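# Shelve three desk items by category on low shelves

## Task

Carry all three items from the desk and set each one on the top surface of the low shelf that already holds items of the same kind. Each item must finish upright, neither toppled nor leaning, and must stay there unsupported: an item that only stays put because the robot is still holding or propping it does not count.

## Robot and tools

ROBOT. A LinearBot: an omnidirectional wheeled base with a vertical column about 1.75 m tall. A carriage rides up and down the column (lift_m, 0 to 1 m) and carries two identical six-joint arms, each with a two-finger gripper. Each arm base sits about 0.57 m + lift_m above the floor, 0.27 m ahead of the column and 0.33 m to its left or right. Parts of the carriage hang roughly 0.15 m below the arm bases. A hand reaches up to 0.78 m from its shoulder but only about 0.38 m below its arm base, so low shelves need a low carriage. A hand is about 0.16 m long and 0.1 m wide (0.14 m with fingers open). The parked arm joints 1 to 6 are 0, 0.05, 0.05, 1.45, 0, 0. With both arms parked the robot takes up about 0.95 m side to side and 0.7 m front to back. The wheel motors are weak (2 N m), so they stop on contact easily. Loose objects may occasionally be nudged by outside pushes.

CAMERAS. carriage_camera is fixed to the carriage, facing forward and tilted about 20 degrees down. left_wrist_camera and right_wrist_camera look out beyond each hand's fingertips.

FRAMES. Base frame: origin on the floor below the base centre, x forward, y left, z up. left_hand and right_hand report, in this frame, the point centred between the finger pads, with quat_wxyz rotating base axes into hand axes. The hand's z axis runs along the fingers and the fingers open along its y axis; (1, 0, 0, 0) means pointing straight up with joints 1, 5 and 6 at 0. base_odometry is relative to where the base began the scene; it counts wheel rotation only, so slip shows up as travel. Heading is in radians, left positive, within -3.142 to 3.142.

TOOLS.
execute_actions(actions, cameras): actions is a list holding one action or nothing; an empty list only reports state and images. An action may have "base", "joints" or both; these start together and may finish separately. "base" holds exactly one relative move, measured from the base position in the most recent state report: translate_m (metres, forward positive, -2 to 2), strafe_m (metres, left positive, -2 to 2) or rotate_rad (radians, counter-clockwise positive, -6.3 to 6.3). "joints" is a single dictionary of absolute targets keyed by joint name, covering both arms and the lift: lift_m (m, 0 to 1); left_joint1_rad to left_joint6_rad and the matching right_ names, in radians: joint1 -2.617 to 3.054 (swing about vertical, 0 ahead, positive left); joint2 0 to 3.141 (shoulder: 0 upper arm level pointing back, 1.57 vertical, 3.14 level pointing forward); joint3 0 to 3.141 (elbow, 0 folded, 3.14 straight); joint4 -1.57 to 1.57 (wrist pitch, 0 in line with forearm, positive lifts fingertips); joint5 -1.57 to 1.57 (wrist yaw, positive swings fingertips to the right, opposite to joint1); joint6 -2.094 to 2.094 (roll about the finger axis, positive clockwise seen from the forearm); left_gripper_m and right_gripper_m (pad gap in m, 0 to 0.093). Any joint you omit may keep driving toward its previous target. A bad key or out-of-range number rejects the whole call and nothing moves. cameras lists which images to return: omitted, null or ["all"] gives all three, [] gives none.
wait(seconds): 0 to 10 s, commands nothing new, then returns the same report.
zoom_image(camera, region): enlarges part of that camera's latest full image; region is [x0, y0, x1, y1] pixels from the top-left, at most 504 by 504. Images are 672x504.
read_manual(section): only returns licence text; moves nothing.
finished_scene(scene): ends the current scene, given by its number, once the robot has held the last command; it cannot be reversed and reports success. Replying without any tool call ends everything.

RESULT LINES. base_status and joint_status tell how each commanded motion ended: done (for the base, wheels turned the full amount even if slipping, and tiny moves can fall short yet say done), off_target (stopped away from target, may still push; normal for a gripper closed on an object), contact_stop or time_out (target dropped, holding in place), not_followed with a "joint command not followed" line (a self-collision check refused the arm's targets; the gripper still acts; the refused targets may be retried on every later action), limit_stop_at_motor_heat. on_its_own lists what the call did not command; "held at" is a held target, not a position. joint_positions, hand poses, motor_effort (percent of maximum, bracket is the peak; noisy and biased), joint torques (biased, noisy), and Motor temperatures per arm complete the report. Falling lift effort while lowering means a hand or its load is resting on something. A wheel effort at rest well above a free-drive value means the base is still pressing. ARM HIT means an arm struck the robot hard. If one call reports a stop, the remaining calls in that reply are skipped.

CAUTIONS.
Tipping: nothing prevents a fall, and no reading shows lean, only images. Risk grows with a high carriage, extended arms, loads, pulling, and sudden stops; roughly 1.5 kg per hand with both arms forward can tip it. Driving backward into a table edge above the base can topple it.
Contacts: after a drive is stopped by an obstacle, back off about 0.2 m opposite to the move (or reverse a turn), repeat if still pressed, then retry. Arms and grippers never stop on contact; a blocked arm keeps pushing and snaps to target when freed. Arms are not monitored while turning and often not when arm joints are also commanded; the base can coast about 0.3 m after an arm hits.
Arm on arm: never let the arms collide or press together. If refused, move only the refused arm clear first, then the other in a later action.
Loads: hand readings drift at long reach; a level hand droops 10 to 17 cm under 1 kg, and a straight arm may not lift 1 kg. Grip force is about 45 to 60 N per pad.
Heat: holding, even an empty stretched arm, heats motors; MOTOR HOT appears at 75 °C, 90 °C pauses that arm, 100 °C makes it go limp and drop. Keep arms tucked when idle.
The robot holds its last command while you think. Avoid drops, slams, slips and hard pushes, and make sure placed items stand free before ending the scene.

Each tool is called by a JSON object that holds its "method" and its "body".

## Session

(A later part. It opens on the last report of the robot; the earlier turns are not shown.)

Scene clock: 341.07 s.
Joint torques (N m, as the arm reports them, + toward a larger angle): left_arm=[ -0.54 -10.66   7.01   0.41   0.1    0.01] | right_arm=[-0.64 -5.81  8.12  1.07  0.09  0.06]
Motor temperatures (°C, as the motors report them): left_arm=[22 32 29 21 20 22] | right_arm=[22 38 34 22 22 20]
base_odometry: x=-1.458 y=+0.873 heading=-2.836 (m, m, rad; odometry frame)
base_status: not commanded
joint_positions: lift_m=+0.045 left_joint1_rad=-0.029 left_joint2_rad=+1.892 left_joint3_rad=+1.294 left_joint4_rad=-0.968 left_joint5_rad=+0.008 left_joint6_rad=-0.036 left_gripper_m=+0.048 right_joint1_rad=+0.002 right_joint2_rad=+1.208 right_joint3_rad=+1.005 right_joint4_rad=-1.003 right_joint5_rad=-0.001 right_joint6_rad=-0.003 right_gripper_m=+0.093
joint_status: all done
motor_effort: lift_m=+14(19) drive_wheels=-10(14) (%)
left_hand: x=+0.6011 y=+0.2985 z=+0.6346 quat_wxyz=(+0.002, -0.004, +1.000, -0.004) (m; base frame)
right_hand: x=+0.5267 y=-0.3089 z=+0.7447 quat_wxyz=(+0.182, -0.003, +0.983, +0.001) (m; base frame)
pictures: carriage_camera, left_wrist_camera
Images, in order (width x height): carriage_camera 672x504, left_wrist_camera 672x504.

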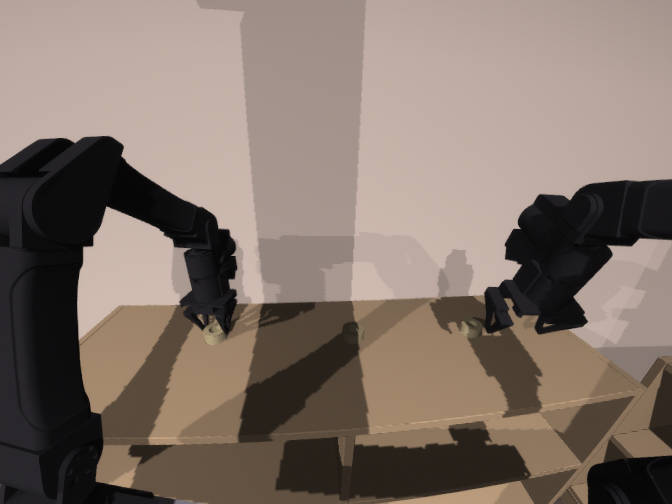

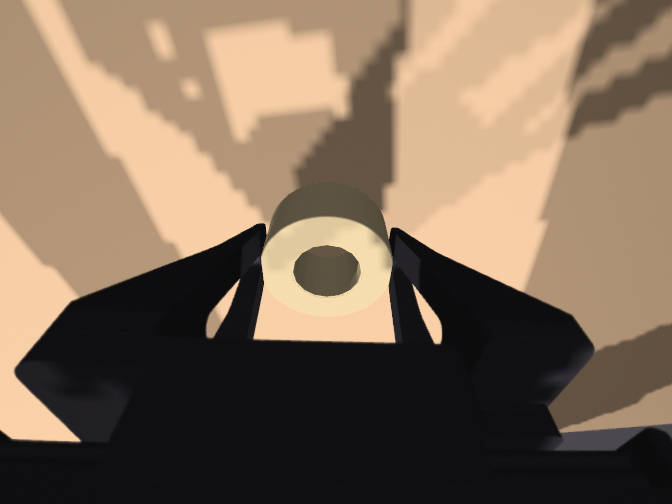

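{"method": "execute_actions", "body": {"actions": [{"joints":{"lift_m":0.036}}], "cameras": []}}

{"method": "execute_actions", "body": {"actions": [{"joints":{"left_gripper_m":0.093}}], "cameras": []}}

{"method": "execute_actions", "body": {"actions": [{"joints":{"lift_m":0.3}}], "cameras": ["carriage_camera"]}}

{"method": "execute_actions", "body": {"actions": [{"base":{"translate_m":-0.9}}], "cameras": []}}

{"method": "execute_actions", "body": {"actions": [{"base":{"rotate_rad":1.566}}], "cameras": ["carriage_camera"]}}

Scene clock: 350.70 s.
Joint torques (N m, as the arm reports them, + toward a larger angle): left_arm=[-0.5  -9.06  6.37  0.64  0.14  0.01] | right_arm=[-0.67 -5.93  7.94  1.07  0.09  0.04]
Motor temperatures (°C, as the motors report them): left_arm=[22 33 29 21 20 22] | right_arm=[22 37 35 23 22 20]
base_odometry: x=-1.458 y=+0.873 heading=-2.836 (m, m, rad; odometry frame)
base_status: not commanded
joint_positions: lift_m=+0.036 left_joint1_rad=-0.029 left_joint2_rad=+1.873 left_joint3_rad=+1.304 left_joint4_rad=-0.980 left_joint5_rad=+0.006 left_joint6_rad=-0.036 left_gripper_m=+0.048 right_joint1_rad=+0.002 right_joint2_rad=+1.208 right_joint3_rad=+1.005 right_joint4_rad=-1.003 right_joint5_rad=-0.001 right_joint6_rad=-0.003 right_gripper_m=+0.093
joint_status: all done
motor_effort: lift_m=+13(12) drive_wheels=+6(8) (%)
left_hand: x=+0.6029 y=+0.2987 z=+0.6340 quat_wxyz=(+0.011, -0.004, +1.000, -0.004) (m; base frame)
right_hand: x=+0.5267 y=-0.3089 z=+0.7358 quat_wxyz=(+0.182, -0.003, +0.983, +0.001) (m; base frame)
pictures: none
No camera images: the call's "cameras" was empty. Leave "cameras" out to get every camera's image.

Scene clock: 351.43 s.
Joint torques (N m, as the arm reports them, + toward a larger angle): left_arm=[-0.5  -9.62  6.3   0.56  0.12  0.01] | right_arm=[-0.74 -5.75  7.89  1.07  0.07  0.08]
Motor temperatures (°C, as the motors report them): left_arm=[22 33 29 21 20 22] | right_arm=[22 37 35 23 22 20]
base_odometry: x=-1.458 y=+0.873 heading=-2.836 (m, m, rad; odometry frame)
base_status: not commanded
joint_positions: lift_m=+0.036 left_joint1_rad=-0.029 left_joint2_rad=+1.880 left_joint3_rad=+1.304 left_joint4_rad=-0.978 left_joint5_rad=+0.006 left_joint6_rad=-0.036 left_gripper_m=+0.093 right_joint1_rad=+0.002 right_joint2_rad=+1.208 right_joint3_rad=+1.005 right_joint4_rad=-1.003 right_joint5_rad=-0.001 right_joint6_rad=-0.003 right_gripper_m=+0.093
joint_status: all done
motor_effort: lift_m=+13(14) drive_wheels=+6(6) (%)
left_hand: x=+0.6027 y=+0.2987 z=+0.6316 quat_wxyz=(+0.008, -0.004, +1.000, -0.003) (m; base frame)
right_hand: x=+0.5267 y=-0.3089 z=+0.7358 quat_wxyz=(+0.182, -0.003, +0.983, +0.001) (m; base frame)
pictures: none
No camera images: the call's "cameras" was empty. Leave "cameras" out to get every camera's image.

Scene clock: 353.03 s.
Joint torques (N m, as the arm reports them, + toward a larger angle): left_arm=[ -0.51 -10.79   6.29   0.52   0.13   0.01] | right_arm=[-0.68 -5.66  7.98  1.06  0.11  0.08]
Motor temperatures (°C, as the motors report them): left_arm=[22 33 29 21 20 22] | right_arm=[22 37 35 23 22 20]
base_odometry: x=-1.458 y=+0.873 heading=-2.836 (m, m, rad; odometry frame)
base_status: not commanded
joint_positions: lift_m=+0.300 left_joint1_rad=-0.029 left_joint2_rad=+1.891 left_joint3_rad=+1.304 left_joint4_rad=-0.977 left_joint5_rad=+0.006 left_joint6_rad=-0.036 left_gripper_m=+0.093 right_joint1_rad=+0.002 right_joint2_rad=+1.208 right_joint3_rad=+1.005 right_joint4_rad=-1.002 right_joint5_rad=-0.001 right_joint6_rad=-0.003 right_gripper_m=+0.093
joint_status: all done
motor_effort: lift_m=+21(28) drive_wheels=-9(7) (%)
left_hand: x=+0.6021 y=+0.2987 z=+0.8913 quat_wxyz=(+0.003, -0.004, +1.000, -0.003) (m; base frame)
right_hand: x=+0.5268 y=-0.3089 z=+0.9991 quat_wxyz=(+0.182, -0.003, +0.983, +0.001) (m; base frame)
pictures: carriage_camera
Images, in order (width x height): carriage_camera 672x504.

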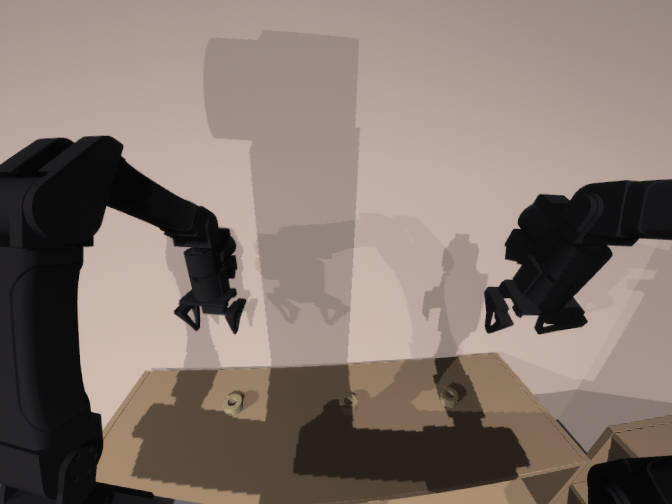

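Scene clock: 357.23 s.
Joint torques (N m, as the arm reports them, + toward a larger angle): left_arm=[ -0.52 -10.7    6.15   0.48   0.12   0.01] | right_arm=[-0.73 -5.92  7.87  1.04  0.11  0.05]
Motor temperatures (°C, as the motors report them): left_arm=[22 34 29 21 20 22] | right_arm=[22 36 35 23 22 20]
base_odometry: x=-0.599 y=+1.144 heading=-2.835 (m, m, rad; odometry frame)
base_status: done
joint_positions: lift_m=+0.300 left_joint1_rad=-0.029 left_joint2_rad=+1.891 left_joint3_rad=+1.304 left_joint4_rad=-0.974 left_joint5_rad=+0.007 left_joint6_rad=-0.036 left_gripper_m=+0.093 right_joint1_rad=+0.002 right_joint2_rad=+1.208 right_joint3_rad=+1.005 right_joint4_rad=-1.000 right_joint5_rad=-0.001 right_joint6_rad=-0.003 right_gripper_m=+0.093
joint_status: not commanded
motor_effort: lift_m=+21(21) drive_wheels=-6(59) (%)
left_hand: x=+0.6029 y=+0.2986 z=+0.8913 quat_wxyz=(+0.005, -0.004, +1.000, -0.004) (m; base frame)
right_hand: x=+0.5274 y=-0.3089 z=+0.9993 quat_wxyz=(+0.183, -0.003, +0.983, +0.001) (m; base frame)
pictures: none
No camera images: the call's "cameras" was empty. Leave "cameras" out to get every camera's image.

Scene clock: 360.40 s.
Joint torques (N m, as the arm reports them, + toward a larger angle): left_arm=[ -0.78 -10.62   6.22   0.45   0.11   0.01] | right_arm=[-0.71 -5.86  7.97  1.03  0.08  0.06]
Motor temperatures (°C, as the motors report them): left_arm=[22 34 29 21 20 22] | right_arm=[22 36 35 23 22 20]
base_odometry: x=-0.600 y=+1.144 heading=-1.271 (m, m, rad; odometry frame)
base_status: done
joint_positions: lift_m=+0.300 left_joint1_rad=-0.026 left_joint2_rad=+1.891 left_joint3_rad=+1.304 left_joint4_rad=-0.970 left_joint5_rad=+0.008 left_joint6_rad=-0.036 left_gripper_m=+0.093 right_joint1_rad=+0.002 right_joint2_rad=+1.208 right_joint3_rad=+1.005 right_joint4_rad=-0.999 right_joint5_rad=-0.001 right_joint6_rad=-0.003 right_gripper_m=+0.093
joint_status: not commanded
motor_effort: lift_m=+21(21) drive_wheels=+16(51) (%)
left_hand: x=+0.6039 y=+0.2995 z=+0.8913 quat_wxyz=(+0.006, -0.005, +1.000, -0.004) (m; base frame)
right_hand: x=+0.5276 y=-0.3089 z=+0.9994 quat_wxyz=(+0.183, -0.003, +0.983, +0.001) (m; base frame)
pictures: carriage_camera
Images, in order (width x height): carriage_camera 672x504.

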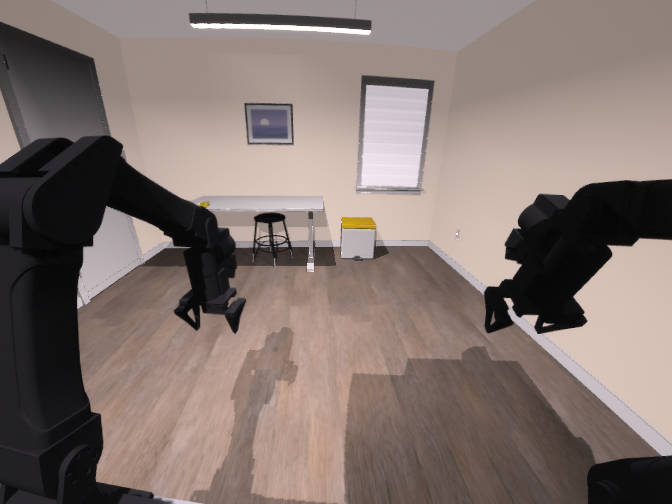

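{"method": "execute_actions", "body": {"actions": [{"base":{"strafe_m":1.28},"joints":{"left_joint1_rad":0,"left_joint2_rad":2.2,"left_joint3_rad":1.7,"left_joint4_rad":-1.07,"left_joint6_rad":0}}], "cameras": []}}

{"method": "execute_actions", "body": {"actions": [{"base":{"translate_m":1.85}}], "cameras": ["carriage_camera","left_wrist_camera"]}}

Scene clock: 377.37 s.
Joint torques (N m, as the arm reports them, + toward a larger angle): left_arm=[ -0.37 -13.86   7.57   0.38   0.1    0.07] | right_arm=[-0.74 -5.74  8.01  1.05  0.09  0.06]
Motor temperatures (°C, as the motors report them): left_arm=[22 36 29 21 20 22] | right_arm=[22 35 36 23 22 20]
base_odometry: x=+0.623 y=+1.524 heading=-1.269 (m, m, rad; odometry frame)
base_status: done
joint_positions: lift_m=+0.300 left_joint1_rad=-0.003 left_joint2_rad=+2.193 left_joint3_rad=+1.688 left_joint4_rad=-1.067 left_joint5_rad=+0.009 left_joint6_rad=-0.006 left_gripper_m=+0.093 right_joint1_rad=+0.002 right_joint2_rad=+1.208 right_joint3_rad=+1.005 right_joint4_rad=-0.999 right_joint5_rad=-0.001 right_joint6_rad=-0.003 right_gripper_m=+0.093
joint_status: all done
motor_effort: lift_m=+21(21) drive_wheels=-15(46) (%)
left_hand: x=+0.6775 y=+0.3070 z=+0.8752 quat_wxyz=(-0.001, -0.001, +1.000, -0.004) (m; base frame)
right_hand: x=+0.5275 y=-0.3089 z=+0.9993 quat_wxyz=(+0.183, -0.003, +0.983, +0.001) (m; base frame)
pictures: none
No camera images: the call's "cameras" was empty. Leave "cameras" out to get every camera's image.

Scene clock: 383.47 s.
Joint torques (N m, as the arm reports them, + toward a larger angle): left_arm=[ -0.16 -13.82   7.62   0.37   0.1    0.07] | right_arm=[-0.66 -5.69  7.9   1.03  0.09  0.06]
Motor temperatures (°C, as the motors report them): left_arm=[22 38 29 21 20 22] | right_arm=[22 34 36 23 22 20]
base_odometry: x=+1.175 y=-0.241 heading=-1.269 (m, m, rad; odometry frame)
base_status: done
joint_positions: lift_m=+0.300 left_joint1_rad=-0.002 left_joint2_rad=+2.193 left_joint3_rad=+1.688 left_joint4_rad=-1.068 left_joint5_rad=+0.009 left_joint6_rad=-0.006 left_gripper_m=+0.093 right_joint1_rad=+0.002 right_joint2_rad=+1.208 right_joint3_rad=+1.005 right_joint4_rad=-1.000 right_joint5_rad=-0.001 right_joint6_rad=-0.003 right_gripper_m=+0.093
joint_status: not commanded
motor_effort: lift_m=+21(21) drive_wheels=-12(42) (%)
left_hand: x=+0.6772 y=+0.3073 z=+0.8752 quat_wxyz=(-0.001, -0.002, +1.000, -0.004) (m; base frame)
right_hand: x=+0.5273 y=-0.3089 z=+0.9992 quat_wxyz=(+0.183, -0.003, +0.983, +0.001) (m; base frame)
pictures: carriage_camera, left_wrist_camera
Images, in order (width x height): carriage_camera 672x504, left_wrist_camera 672x504.

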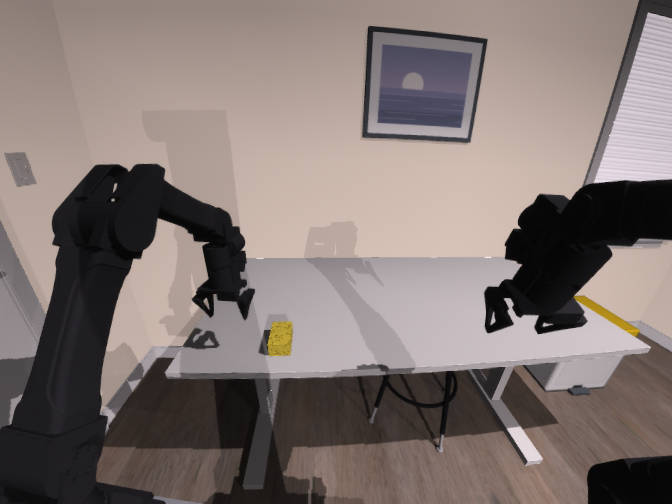

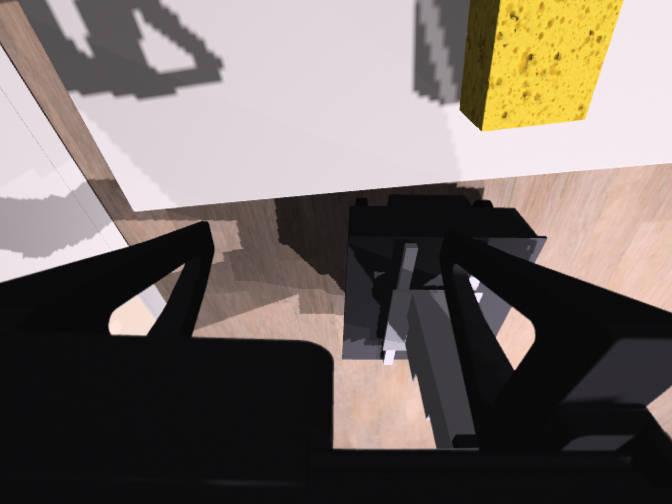

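{"method": "execute_actions", "body": {"actions": [{"base":{"strafe_m":-0.13}}], "cameras": []}}

{"method": "execute_actions", "body": {"actions": [{"base":{"translate_m":0.08},"joints":{"lift_m":0.24}}], "cameras": ["carriage_camera","left_wrist_camera"]}}

Scene clock: 393.97 s.
Joint torques (N m, as the arm reports them, + toward a larger angle): left_arm=[ -0.38 -13.88   7.7    0.38   0.11   0.07] | right_arm=[-0.71 -5.73  7.87  1.05  0.1   0.04]
Motor temperatures (°C, as the motors report them): left_arm=[22 40 30 21 20 22] | right_arm=[22 34 36 24 22 20]
base_odometry: x=+1.051 y=-0.281 heading=-1.268 (m, m, rad; odometry frame)
base_status: done
joint_positions: lift_m=+0.300 left_joint1_rad=-0.001 left_joint2_rad=+2.193 left_joint3_rad=+1.688 left_joint4_rad=-1.068 left_joint5_rad=+0.009 left_joint6_rad=-0.006 left_gripper_m=+0.093 right_joint1_rad=+0.002 right_joint2_rad=+1.208 right_joint3_rad=+1.005 right_joint4_rad=-1.000 right_joint5_rad=-0.001 right_joint6_rad=-0.003 right_gripper_m=+0.093
joint_status: not commanded
motor_effort: lift_m=+21(21) drive_wheels=-6(34) (%)
left_hand: x=+0.6772 y=+0.3079 z=+0.8752 quat_wxyz=(-0.001, -0.002, +1.000, -0.004) (m; base frame)
right_hand: x=+0.5273 y=-0.3089 z=+0.9992 quat_wxyz=(+0.183, -0.003, +0.983, +0.001) (m; base frame)
pictures: none
No camera images: the call's "cameras" was empty. Leave "cameras" out to get every camera's image.

Scene clock: 395.50 s.
Joint torques (N m, as the arm reports them, + toward a larger angle): left_arm=[ -0.4  -14.17   7.61   0.36   0.1    0.07] | right_arm=[-0.62 -5.68  8.02  1.04  0.09  0.05]
Motor temperatures (°C, as the motors report them): left_arm=[22 40 30 21 20 22] | right_arm=[22 34 37 24 22 20]
base_odometry: x=+1.074 y=-0.357 heading=-1.269 (m, m, rad; odometry frame)
base_status: done
joint_positions: lift_m=+0.240 left_joint1_rad=-0.001 left_joint2_rad=+2.196 left_joint3_rad=+1.688 left_joint4_rad=-1.069 left_joint5_rad=+0.009 left_joint6_rad=-0.006 left_gripper_m=+0.093 right_joint1_rad=+0.002 right_joint2_rad=+1.207 right_joint3_rad=+1.005 right_joint4_rad=-1.002 right_joint5_rad=-0.001 right_joint6_rad=-0.003 right_gripper_m=+0.093
joint_status: all done
motor_effort: lift_m=+15(15) drive_wheels=-12(37) (%)
left_hand: x=+0.6767 y=+0.3079 z=+0.8146 quat_wxyz=(-0.003, -0.002, +1.000, -0.004) (m; base frame)
right_hand: x=+0.5268 y=-0.3089 z=+0.9400 quat_wxyz=(+0.182, -0.003, +0.983, +0.001) (m; base frame)
pictures: carriage_camera, left_wrist_camera
Images, in order (width x height): carriage_camera 672x504, left_wrist_camera 672x504.

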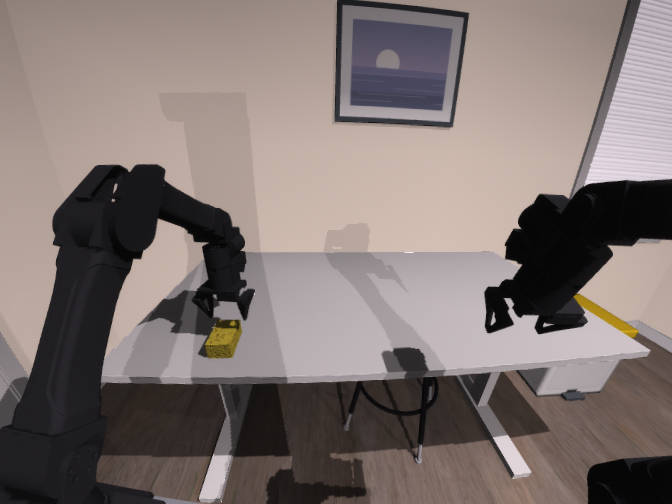

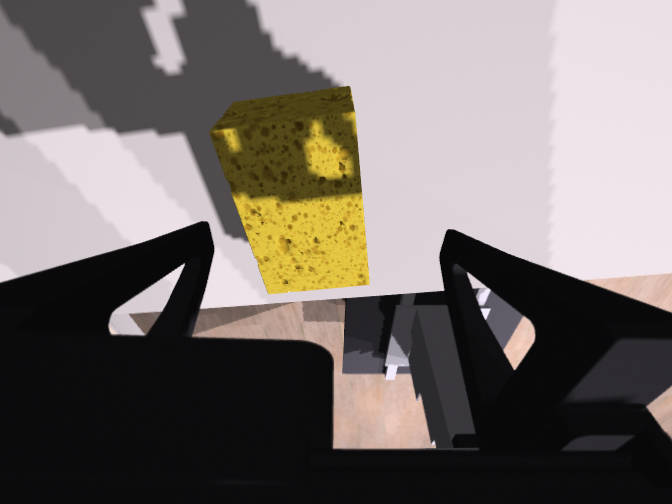

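{"method": "execute_actions", "body": {"actions": [{"joints":{"lift_m":0.175,"left_joint1_rad":0.045,"left_joint6_rad":-0.1}}], "cameras": ["left_wrist_camera"]}}

{"method": "execute_actions", "body": {"actions": [{"joints":{"left_gripper_m":0}}], "cameras": []}}

{"method": "execute_actions", "body": {"actions": [{"joints":{"lift_m":0.32}}], "cameras": ["carriage_camera","left_wrist_camera"]}}

Scene clock: 409.57 s.
Joint torques (N m, as the arm reports them, + toward a larger angle): left_arm=[ -0.67 -14.22   7.61   0.35   0.09  -0.04] | right_arm=[-0.71 -5.63  7.98  1.07  0.11  0.08]
Motor temperatures (°C, as the motors report them): left_arm=[22 43 31 21 20 22] | right_arm=[22 33 37 24 22 20]
base_odometry: x=+1.074 y=-0.357 heading=-1.269 (m, m, rad; odometry frame)
base_status: not commanded
joint_positions: lift_m=+0.175 left_joint1_rad=+0.049 left_joint2_rad=+2.197 left_joint3_rad=+1.688 left_joint4_rad=-1.068 left_joint5_rad=+0.009 left_joint6_rad=-0.094 left_gripper_m=+0.093 right_joint1_rad=+0.002 right_joint2_rad=+1.207 right_joint3_rad=+1.005 right_joint4_rad=-1.003 right_joint5_rad=-0.001 right_joint6_rad=-0.003 right_gripper_m=+0.093
joint_status: all done
motor_effort: lift_m=+15(20) drive_wheels=+5(13) (%)
left_hand: x=+0.6763 y=+0.3286 z=+0.7491 quat_wxyz=(-0.004, -0.071, +0.997, -0.004) (m; base frame)
right_hand: x=+0.5267 y=-0.3089 z=+0.8750 quat_wxyz=(+0.182, -0.003, +0.983, +0.001) (m; base frame)
pictures: left_wrist_camera
Images, in order (width x height): left_wrist_camera 672x504.

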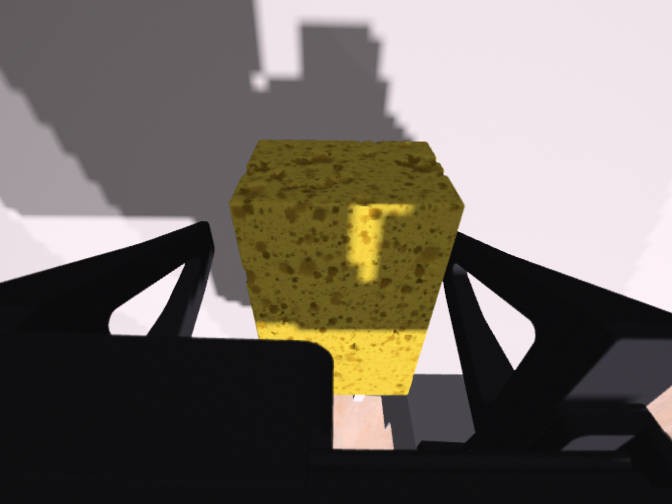

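Scene clock: 410.30 s.
Joint torques (N m, as the arm reports them, + toward a larger angle): left_arm=[ -0.68 -14.23   7.62   0.41   0.1   -0.05] | right_arm=[-0.72 -5.57  8.04  1.05  0.08  0.05]
Motor temperatures (°C, as the motors report them): left_arm=[22 43 31 21 20 22] | right_arm=[22 33 37 24 22 20]
base_odometry: x=+1.074 y=-0.357 heading=-1.269 (m, m, rad; odometry frame)
base_status: not commanded
joint_positions: lift_m=+0.175 left_joint1_rad=+0.049 left_joint2_rad=+2.197 left_joint3_rad=+1.688 left_joint4_rad=-1.068 left_joint5_rad=+0.009 left_joint6_rad=-0.094 left_gripper_m=+0.059 right_joint1_rad=+0.002 right_joint2_rad=+1.207 right_joint3_rad=+1.005 right_joint4_rad=-1.003 right_joint5_rad=-0.001 right_joint6_rad=-0.003 right_gripper_m=+0.093
joint_status: left_gripper_m off_target (ended at +0.059, target +0.000)
motor_effort: lift_m=+15(15) drive_wheels=+5(6) (%)
left_hand: x=+0.6763 y=+0.3286 z=+0.7491 quat_wxyz=(-0.004, -0.071, +0.997, -0.004) (m; base frame)
right_hand: x=+0.5267 y=-0.3089 z=+0.8750 quat_wxyz=(+0.182, -0.003, +0.983, +0.001) (m; base frame)
pictures: none
No camera images: the call's "cameras" was empty. Leave "cameras" out to get every camera's image.

Scene clock: 411.40 s.
Joint torques (N m, as the arm reports them, + toward a larger angle): left_arm=[ -0.61 -14.41   7.71   0.37   0.1   -0.05] | right_arm=[-0.67 -5.41  8.07  1.05  0.06  0.05]
Motor temperatures (°C, as the motors report them): left_arm=[22 43 31 21 20 22] | right_arm=[22 33 37 24 22 20]
base_odometry: x=+1.074 y=-0.357 heading=-1.269 (m, m, rad; odometry frame)
base_status: not commanded
joint_positions: lift_m=+0.320 left_joint1_rad=+0.049 left_joint2_rad=+2.199 left_joint3_rad=+1.688 left_joint4_rad=-1.069 left_joint5_rad=+0.009 left_joint6_rad=-0.094 left_gripper_m=+0.059 right_joint1_rad=+0.002 right_joint2_rad=+1.207 right_joint3_rad=+1.005 right_joint4_rad=-1.002 right_joint5_rad=-0.001 right_joint6_rad=-0.003 right_gripper_m=+0.093
joint_status: all done
motor_effort: lift_m=+20(27) drive_wheels=+5(10) (%)
left_hand: x=+0.6759 y=+0.3285 z=+0.8926 quat_wxyz=(-0.005, -0.071, +0.997, -0.004) (m; base frame)
right_hand: x=+0.5268 y=-0.3089 z=+1.0195 quat_wxyz=(+0.182, -0.003, +0.983, +0.001) (m; base frame)
pictures: carriage_camera, left_wrist_camera
Images, in order (width x height): carriage_camera 672x504, left_wrist_camera 672x504.

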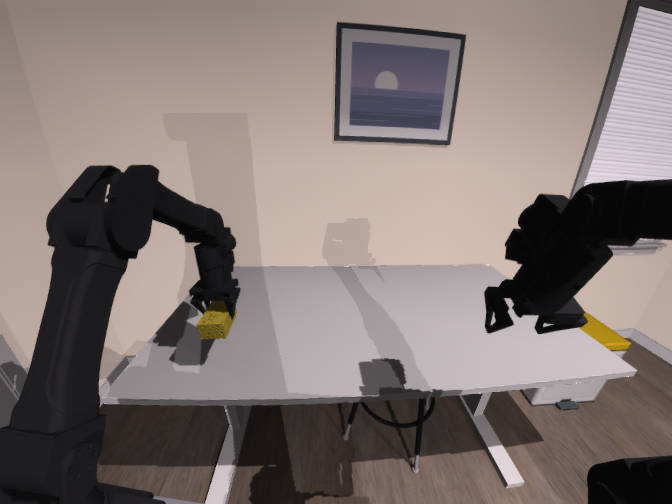

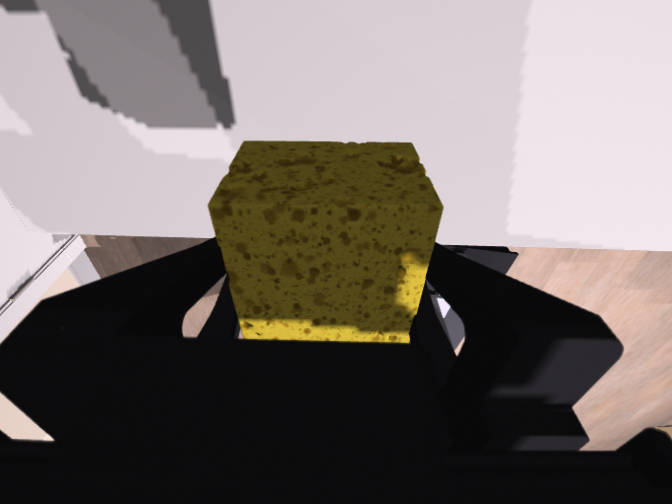

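{"method": "execute_actions", "body": {"actions": [{"base":{"translate_m":-0.6},"joints":{"left_joint1_rad":0,"left_joint6_rad":0,"left_joint2_rad":1.9,"left_joint3_rad":1.3,"left_joint4_rad":-0.97}}], "cameras": []}}

{"method": "execute_actions", "body": {"actions": [{"base":{"rotate_rad":3.14}}], "cameras": []}}

{"method": "execute_actions", "body": {"actions": [{"base":{"translate_m":1.3}}], "cameras": ["carriage_camera"]}}

Scene clock: 427.70 s.
Joint torques (N m, as the arm reports them, + toward a larger angle): left_arm=[ -0.2  -11.48   5.39   0.42   0.1    0.08] | right_arm=[-0.75 -5.67  7.99  1.04  0.1   0.04]
Motor temperatures (°C, as the motors report them): left_arm=[22 45 31 21 20 22] | right_arm=[22 33 37 24 22 20]
base_odometry: x=+0.896 y=+0.216 heading=-1.269 (m, m, rad; odometry frame)
base_status: done
joint_positions: lift_m=+0.320 left_joint1_rad=-0.003 left_joint2_rad=+1.900 left_joint3_rad=+1.316 left_joint4_rad=-0.966 left_joint5_rad=+0.010 left_joint6_rad=-0.006 left_gripper_m=+0.059 right_joint1_rad=+0.002 right_joint2_rad=+1.207 right_joint3_rad=+1.005 right_joint4_rad=-1.000 right_joint5_rad=-0.001 right_joint6_rad=-0.003 right_gripper_m=+0.093
joint_status: all done
motor_effort: lift_m=+20(20) drive_wheels=-6(57) (%)
left_hand: x=+0.6083 y=+0.3069 z=+0.9113 quat_wxyz=(+0.010, -0.001, +1.000, -0.005) (m; base frame)
right_hand: x=+0.5272 y=-0.3089 z=+1.0196 quat_wxyz=(+0.183, -0.003, +0.983, +0.001) (m; base frame)
pictures: none
No camera images: the call's "cameras" was empty. Leave "cameras" out to get every camera's image.

Scene clock: 431.97 s.
Joint torques (N m, as the arm reports them, + toward a larger angle): left_arm=[ -0.93 -11.49   5.27   0.37   0.12   0.08] | right_arm=[-0.67 -5.64  8.02  0.98  0.09  0.08]
Motor temperatures (°C, as the motors report them): left_arm=[22 45 30 21 20 22] | right_arm=[22 33 37 24 22 20]
base_odometry: x=+0.896 y=+0.216 heading=+1.870 (m, m, rad; odometry frame)
base_status: done
joint_positions: lift_m=+0.320 left_joint1_rad=+0.007 left_joint2_rad=+1.900 left_joint3_rad=+1.316 left_joint4_rad=-0.958 left_joint5_rad=+0.007 left_joint6_rad=-0.006 left_gripper_m=+0.059 right_joint1_rad=+0.002 right_joint2_rad=+1.207 right_joint3_rad=+1.005 right_joint4_rad=-0.993 right_joint5_rad=-0.001 right_joint6_rad=-0.003 right_gripper_m=+0.093
joint_status: not commanded
motor_effort: lift_m=+20(20) drive_wheels=+15(57) (%)
left_hand: x=+0.6104 y=+0.3110 z=+0.9114 quat_wxyz=(+0.014, -0.006, +1.000, -0.003) (m; base frame)
right_hand: x=+0.5288 y=-0.3089 z=+1.0203 quat_wxyz=(+0.187, -0.003, +0.982, +0.001) (m; base frame)
pictures: none
No camera images: the call's "cameras" was empty. Leave "cameras" out to get every camera's image.

Scene clock: 436.97 s.
Joint torques (N m, as the arm reports them, + toward a larger angle): left_arm=[ -0.83 -11.36   5.45   0.37   0.13   0.07] | right_arm=[-0.59 -5.54  7.94  0.99  0.07  0.07]
Motor temperatures (°C, as the motors report them): left_arm=[22 44 30 21 20 22] | right_arm=[22 33 37 24 22 20]
base_odometry: x=+0.510 y=+1.457 heading=+1.871 (m, m, rad; odometry frame)
base_status: done
joint_positions: lift_m=+0.320 left_joint1_rad=+0.005 left_joint2_rad=+1.900 left_joint3_rad=+1.316 left_joint4_rad=-0.960 left_joint5_rad=+0.007 left_joint6_rad=-0.006 left_gripper_m=+0.059 right_joint1_rad=+0.002 right_joint2_rad=+1.207 right_joint3_rad=+1.005 right_joint4_rad=-0.996 right_joint5_rad=-0.001 right_joint6_rad=-0.003 right_gripper_m=+0.093
joint_status: not commanded
motor_effort: lift_m=+20(20) drive_wheels=-14(50) (%)
left_hand: x=+0.6097 y=+0.3103 z=+0.9114 quat_wxyz=(+0.013, -0.005, +1.000, -0.003) (m; base frame)
right_hand: x=+0.5282 y=-0.3089 z=+1.0200 quat_wxyz=(+0.185, -0.003, +0.983, +0.001) (m; base frame)
pictures: carriage_camera
Images, in order (width x height): carriage_camera 672x504.

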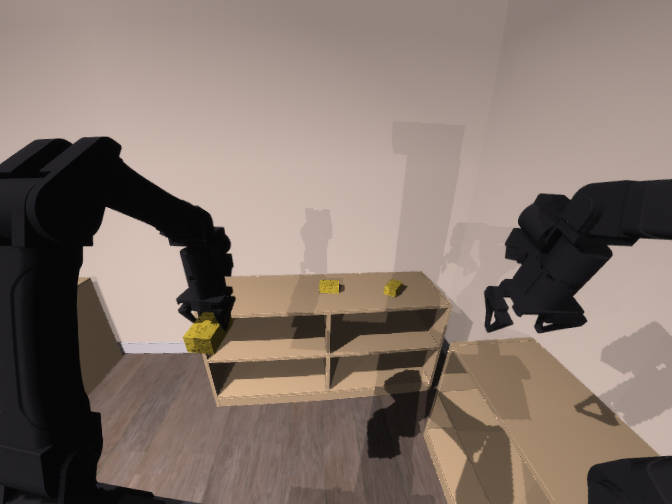

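{"method": "execute_actions", "body": {"actions": [{"base":{"strafe_m":0.15}}], "cameras": []}}

{"method": "execute_actions", "body": {"actions": [{"base":{"translate_m":0.65},"joints":{"lift_m":0.17}}], "cameras": ["carriage_camera"]}}

Scene clock: 448.87 s.
Joint torques (N m, as the arm reports them, + toward a larger angle): left_arm=[ -0.63 -11.48   5.38   0.36   0.12   0.07] | right_arm=[-0.63 -5.54  7.88  1.02  0.09  0.08]
Motor temperatures (°C, as the motors report them): left_arm=[22 43 30 20 20 22] | right_arm=[22 32 38 24 22 20]
base_odometry: x=+0.367 y=+1.413 heading=+1.871 (m, m, rad; odometry frame)
base_status: done
joint_positions: lift_m=+0.320 left_joint1_rad=+0.002 left_joint2_rad=+1.900 left_joint3_rad=+1.316 left_joint4_rad=-0.961 left_joint5_rad=+0.007 left_joint6_rad=-0.006 left_gripper_m=+0.059 right_joint1_rad=+0.002 right_joint2_rad=+1.207 right_joint3_rad=+1.005 right_joint4_rad=-0.996 right_joint5_rad=-0.001 right_joint6_rad=-0.003 right_gripper_m=+0.093
joint_status: not commanded
motor_effort: lift_m=+20(20) drive_wheels=-6(35) (%)
left_hand: x=+0.6096 y=+0.3093 z=+0.9114 quat_wxyz=(+0.013, -0.004, +1.000, -0.004) (m; base frame)
right_hand: x=+0.5282 y=-0.3089 z=+1.0200 quat_wxyz=(+0.185, -0.003, +0.983, +0.001) (m; base frame)
pictures: none
No camera images: the call's "cameras" was empty. Leave "cameras" out to get every camera's image.

Scene clock: 452.47 s.
Joint torques (N m, as the arm reports them, + toward a larger angle): left_arm=[ -0.52 -11.27   5.4    0.38   0.12   0.07] | right_arm=[-0.74 -5.4   7.9   1.05  0.08  0.04]
Motor temperatures (°C, as the motors report them): left_arm=[22 43 30 20 20 22] | right_arm=[22 32 38 24 22 20]
base_odometry: x=+0.174 y=+2.034 heading=+1.872 (m, m, rad; odometry frame)
base_status: done
joint_positions: lift_m=+0.170 left_joint1_rad=+0.002 left_joint2_rad=+1.897 left_joint3_rad=+1.316 left_joint4_rad=-0.963 left_joint5_rad=+0.007 left_joint6_rad=-0.006 left_gripper_m=+0.059 right_joint1_rad=+0.002 right_joint2_rad=+1.205 right_joint3_rad=+1.005 right_joint4_rad=-1.001 right_joint5_rad=-0.001 right_joint6_rad=-0.003 right_gripper_m=+0.093
joint_status: all done
motor_effort: lift_m=+15(16) drive_wheels=-14(37) (%)
left_hand: x=+0.6093 y=+0.3093 z=+0.7629 quat_wxyz=(+0.013, -0.004, +1.000, -0.004) (m; base frame)
right_hand: x=+0.5270 y=-0.3089 z=+0.8704 quat_wxyz=(+0.184, -0.003, +0.983, +0.001) (m; base frame)
pictures: carriage_camera
Images, in order (width x height): carriage_camera 672x504.

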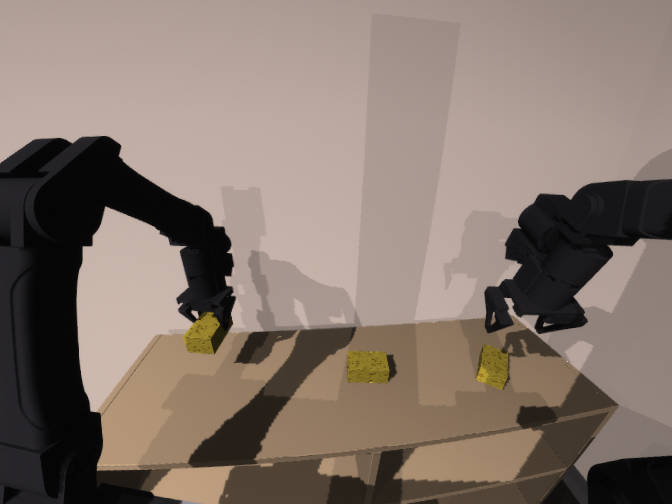

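{"method": "execute_actions", "body": {"actions": [{"base":{"translate_m":0.03},"joints":{"lift_m":0.06}}], "cameras": ["carriage_camera","left_wrist_camera"]}}

{"method": "execute_actions", "body": {"actions": [{"joints":{"lift_m":0.04}}], "cameras": []}}

{"method": "execute_actions", "body": {"actions": [{"joints":{"left_gripper_m":0.093}}], "cameras": []}}

{"method": "execute_actions", "body": {"actions": [{"joints":{"lift_m":0.2}}], "cameras": ["carriage_camera"]}}

Scene clock: 462.37 s.
Joint torques (N m, as the arm reports them, + toward a larger angle): left_arm=[ -0.58 -11.19   5.41   0.4    0.11   0.07] | right_arm=[-0.67 -5.5   8.04  1.06  0.1   0.04]
Motor temperatures (°C, as the motors report them): left_arm=[22 43 29 20 20 22] | right_arm=[22 32 38 25 22 20]
base_odometry: x=+0.165 y=+2.063 heading=+1.873 (m, m, rad; odometry frame)
base_status: done
joint_positions: lift_m=+0.060 left_joint1_rad=+0.002 left_joint2_rad=+1.897 left_joint3_rad=+1.316 left_joint4_rad=-0.964 left_joint5_rad=+0.008 left_joint6_rad=-0.006 left_gripper_m=+0.059 right_joint1_rad=+0.002 right_joint2_rad=+1.205 right_joint3_rad=+1.005 right_joint4_rad=-1.001 right_joint5_rad=-0.001 right_joint6_rad=-0.003 right_gripper_m=+0.093
joint_status: all done
motor_effort: lift_m=+15(11) drive_wheels=+5(40) (%)
left_hand: x=+0.6092 y=+0.3091 z=+0.6530 quat_wxyz=(+0.013, -0.004, +1.000, -0.004) (m; base frame)
right_hand: x=+0.5271 y=-0.3089 z=+0.7604 quat_wxyz=(+0.184, -0.003, +0.983, +0.001) (m; base frame)
pictures: carriage_camera, left_wrist_camera
Images, in order (width x height): carriage_camera 672x504, left_wrist_camera 672x504.

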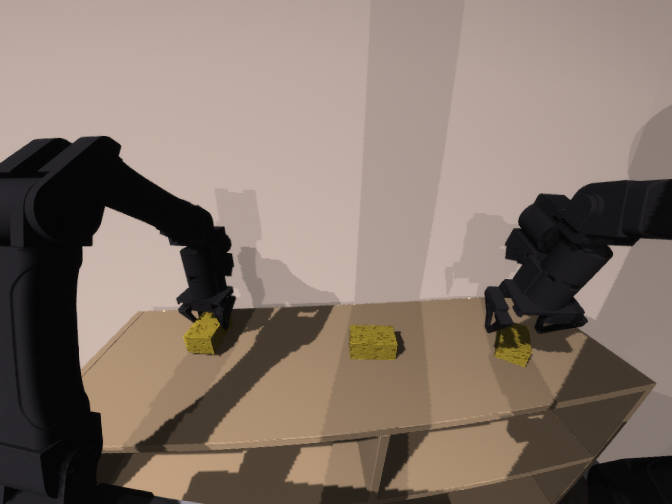

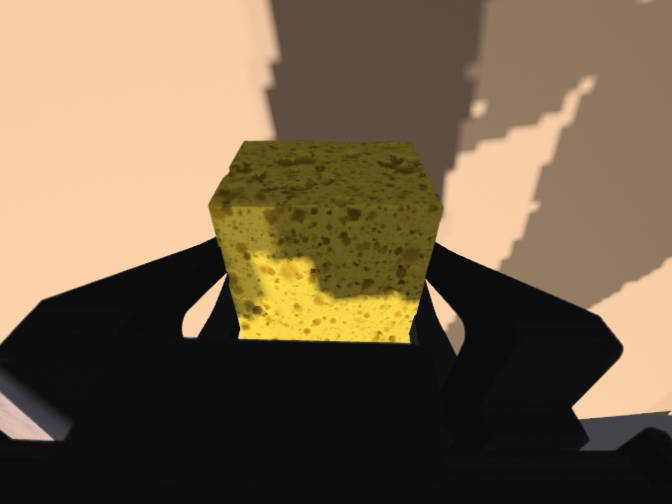

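Scene clock: 462.93 s.
Joint torques (N m, as the arm reports them, + toward a larger angle): left_arm=[ -0.59 -10.39   5.43   0.44   0.13   0.11] | right_arm=[-0.67 -5.52  8.03  1.06  0.07  0.07]
Motor temperatures (°C, as the motors report them): left_arm=[22 43 29 20 20 22] | right_arm=[22 32 38 25 22 20]
base_odometry: x=+0.165 y=+2.063 heading=+1.873 (m, m, rad; odometry frame)
base_status: not commanded
joint_positions: lift_m=+0.040 left_joint1_rad=+0.002 left_joint2_rad=+1.888 left_joint3_rad=+1.316 left_joint4_rad=-0.968 left_joint5_rad=+0.008 left_joint6_rad=-0.006 left_gripper_m=+0.059 right_joint1_rad=+0.002 right_joint2_rad=+1.205 right_joint3_rad=+1.004 right_joint4_rad=-1.001 right_joint5_rad=-0.001 right_joint6_rad=-0.003 right_gripper_m=+0.093
joint_status: all done
motor_effort: lift_m=+13(17) drive_wheels=+5(14) (%)
left_hand: x=+0.6088 y=+0.3090 z=+0.6362 quat_wxyz=(+0.015, -0.004, +1.000, -0.004) (m; base frame)
right_hand: x=+0.5267 y=-0.3089 z=+0.7402 quat_wxyz=(+0.183, -0.003, +0.983, +0.001) (m; base frame)
pictures: none
No camera images: the call's "cameras" was empty. Leave "cameras" out to get every camera's image.

Scene clock: 463.67 s.
Joint torques (N m, as the arm reports them, + toward a larger angle): left_arm=[ -0.64 -10.45   5.42   0.47   0.1    0.07] | right_arm=[-0.78 -5.47  8.14  1.06  0.07  0.07]
Motor temperatures (°C, as the motors report them): left_arm=[22 42 29 20 20 22] | right_arm=[22 32 38 25 22 20]
base_odometry: x=+0.165 y=+2.063 heading=+1.873 (m, m, rad; odometry frame)
base_status: not commanded
joint_positions: lift_m=+0.040 left_joint1_rad=+0.002 left_joint2_rad=+1.888 left_joint3_rad=+1.316 left_joint4_rad=-0.968 left_joint5_rad=+0.008 left_joint6_rad=-0.006 left_gripper_m=+0.093 right_joint1_rad=+0.002 right_joint2_rad=+1.205 right_joint3_rad=+1.004 right_joint4_rad=-1.001 right_joint5_rad=-0.001 right_joint6_rad=-0.003 right_gripper_m=+0.093
joint_status: all done
motor_effort: lift_m=+14(14) drive_wheels=+5(5) (%)
left_hand: x=+0.6089 y=+0.3090 z=+0.6359 quat_wxyz=(+0.015, -0.004, +1.000, -0.004) (m; base frame)
right_hand: x=+0.5267 y=-0.3089 z=+0.7401 quat_wxyz=(+0.183, -0.003, +0.983, +0.001) (m; base frame)
pictures: none
No camera images: the call's "cameras" was empty. Leave "cameras" out to get every camera's image.

Scene clock: 465.03 s.
Joint torques (N m, as the arm reports them, + toward a larger angle): left_arm=[ -0.57 -10.87   5.27   0.45   0.11   0.08] | right_arm=[-0.72 -5.66  8.16  1.03  0.1   0.06]
Motor temperatures (°C, as the motors report them): left_arm=[22 42 29 20 20 22] | right_arm=[22 32 38 25 22 20]
base_odometry: x=+0.165 y=+2.063 heading=+1.873 (m, m, rad; odometry frame)
base_status: not commanded
joint_positions: lift_m=+0.200 left_joint1_rad=+0.002 left_joint2_rad=+1.893 left_joint3_rad=+1.316 left_joint4_rad=-0.968 left_joint5_rad=+0.008 left_joint6_rad=-0.006 left_gripper_m=+0.093 right_joint1_rad=+0.002 right_joint2_rad=+1.205 right_joint3_rad=+1.004 right_joint4_rad=-1.001 right_joint5_rad=-0.001 right_joint6_rad=-0.003 right_gripper_m=+0.093
joint_status: all done
motor_effort: lift_m=+20(25) drive_wheels=+5(11) (%)
left_hand: x=+0.6084 y=+0.3090 z=+0.7937 quat_wxyz=(+0.013, -0.004, +1.000, -0.004) (m; base frame)
right_hand: x=+0.5267 y=-0.3089 z=+0.8994 quat_wxyz=(+0.183, -0.003, +0.983, +0.001) (m; base frame)
pictures: carriage_camera
Images, in order (width x height): carriage_camera 672x504.

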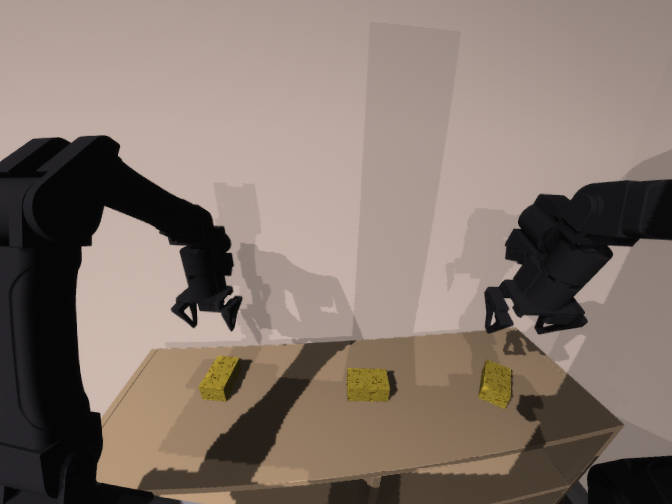

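{"method": "finished_scene", "body": {"scene": 1}}

The scene is finished: the task was done.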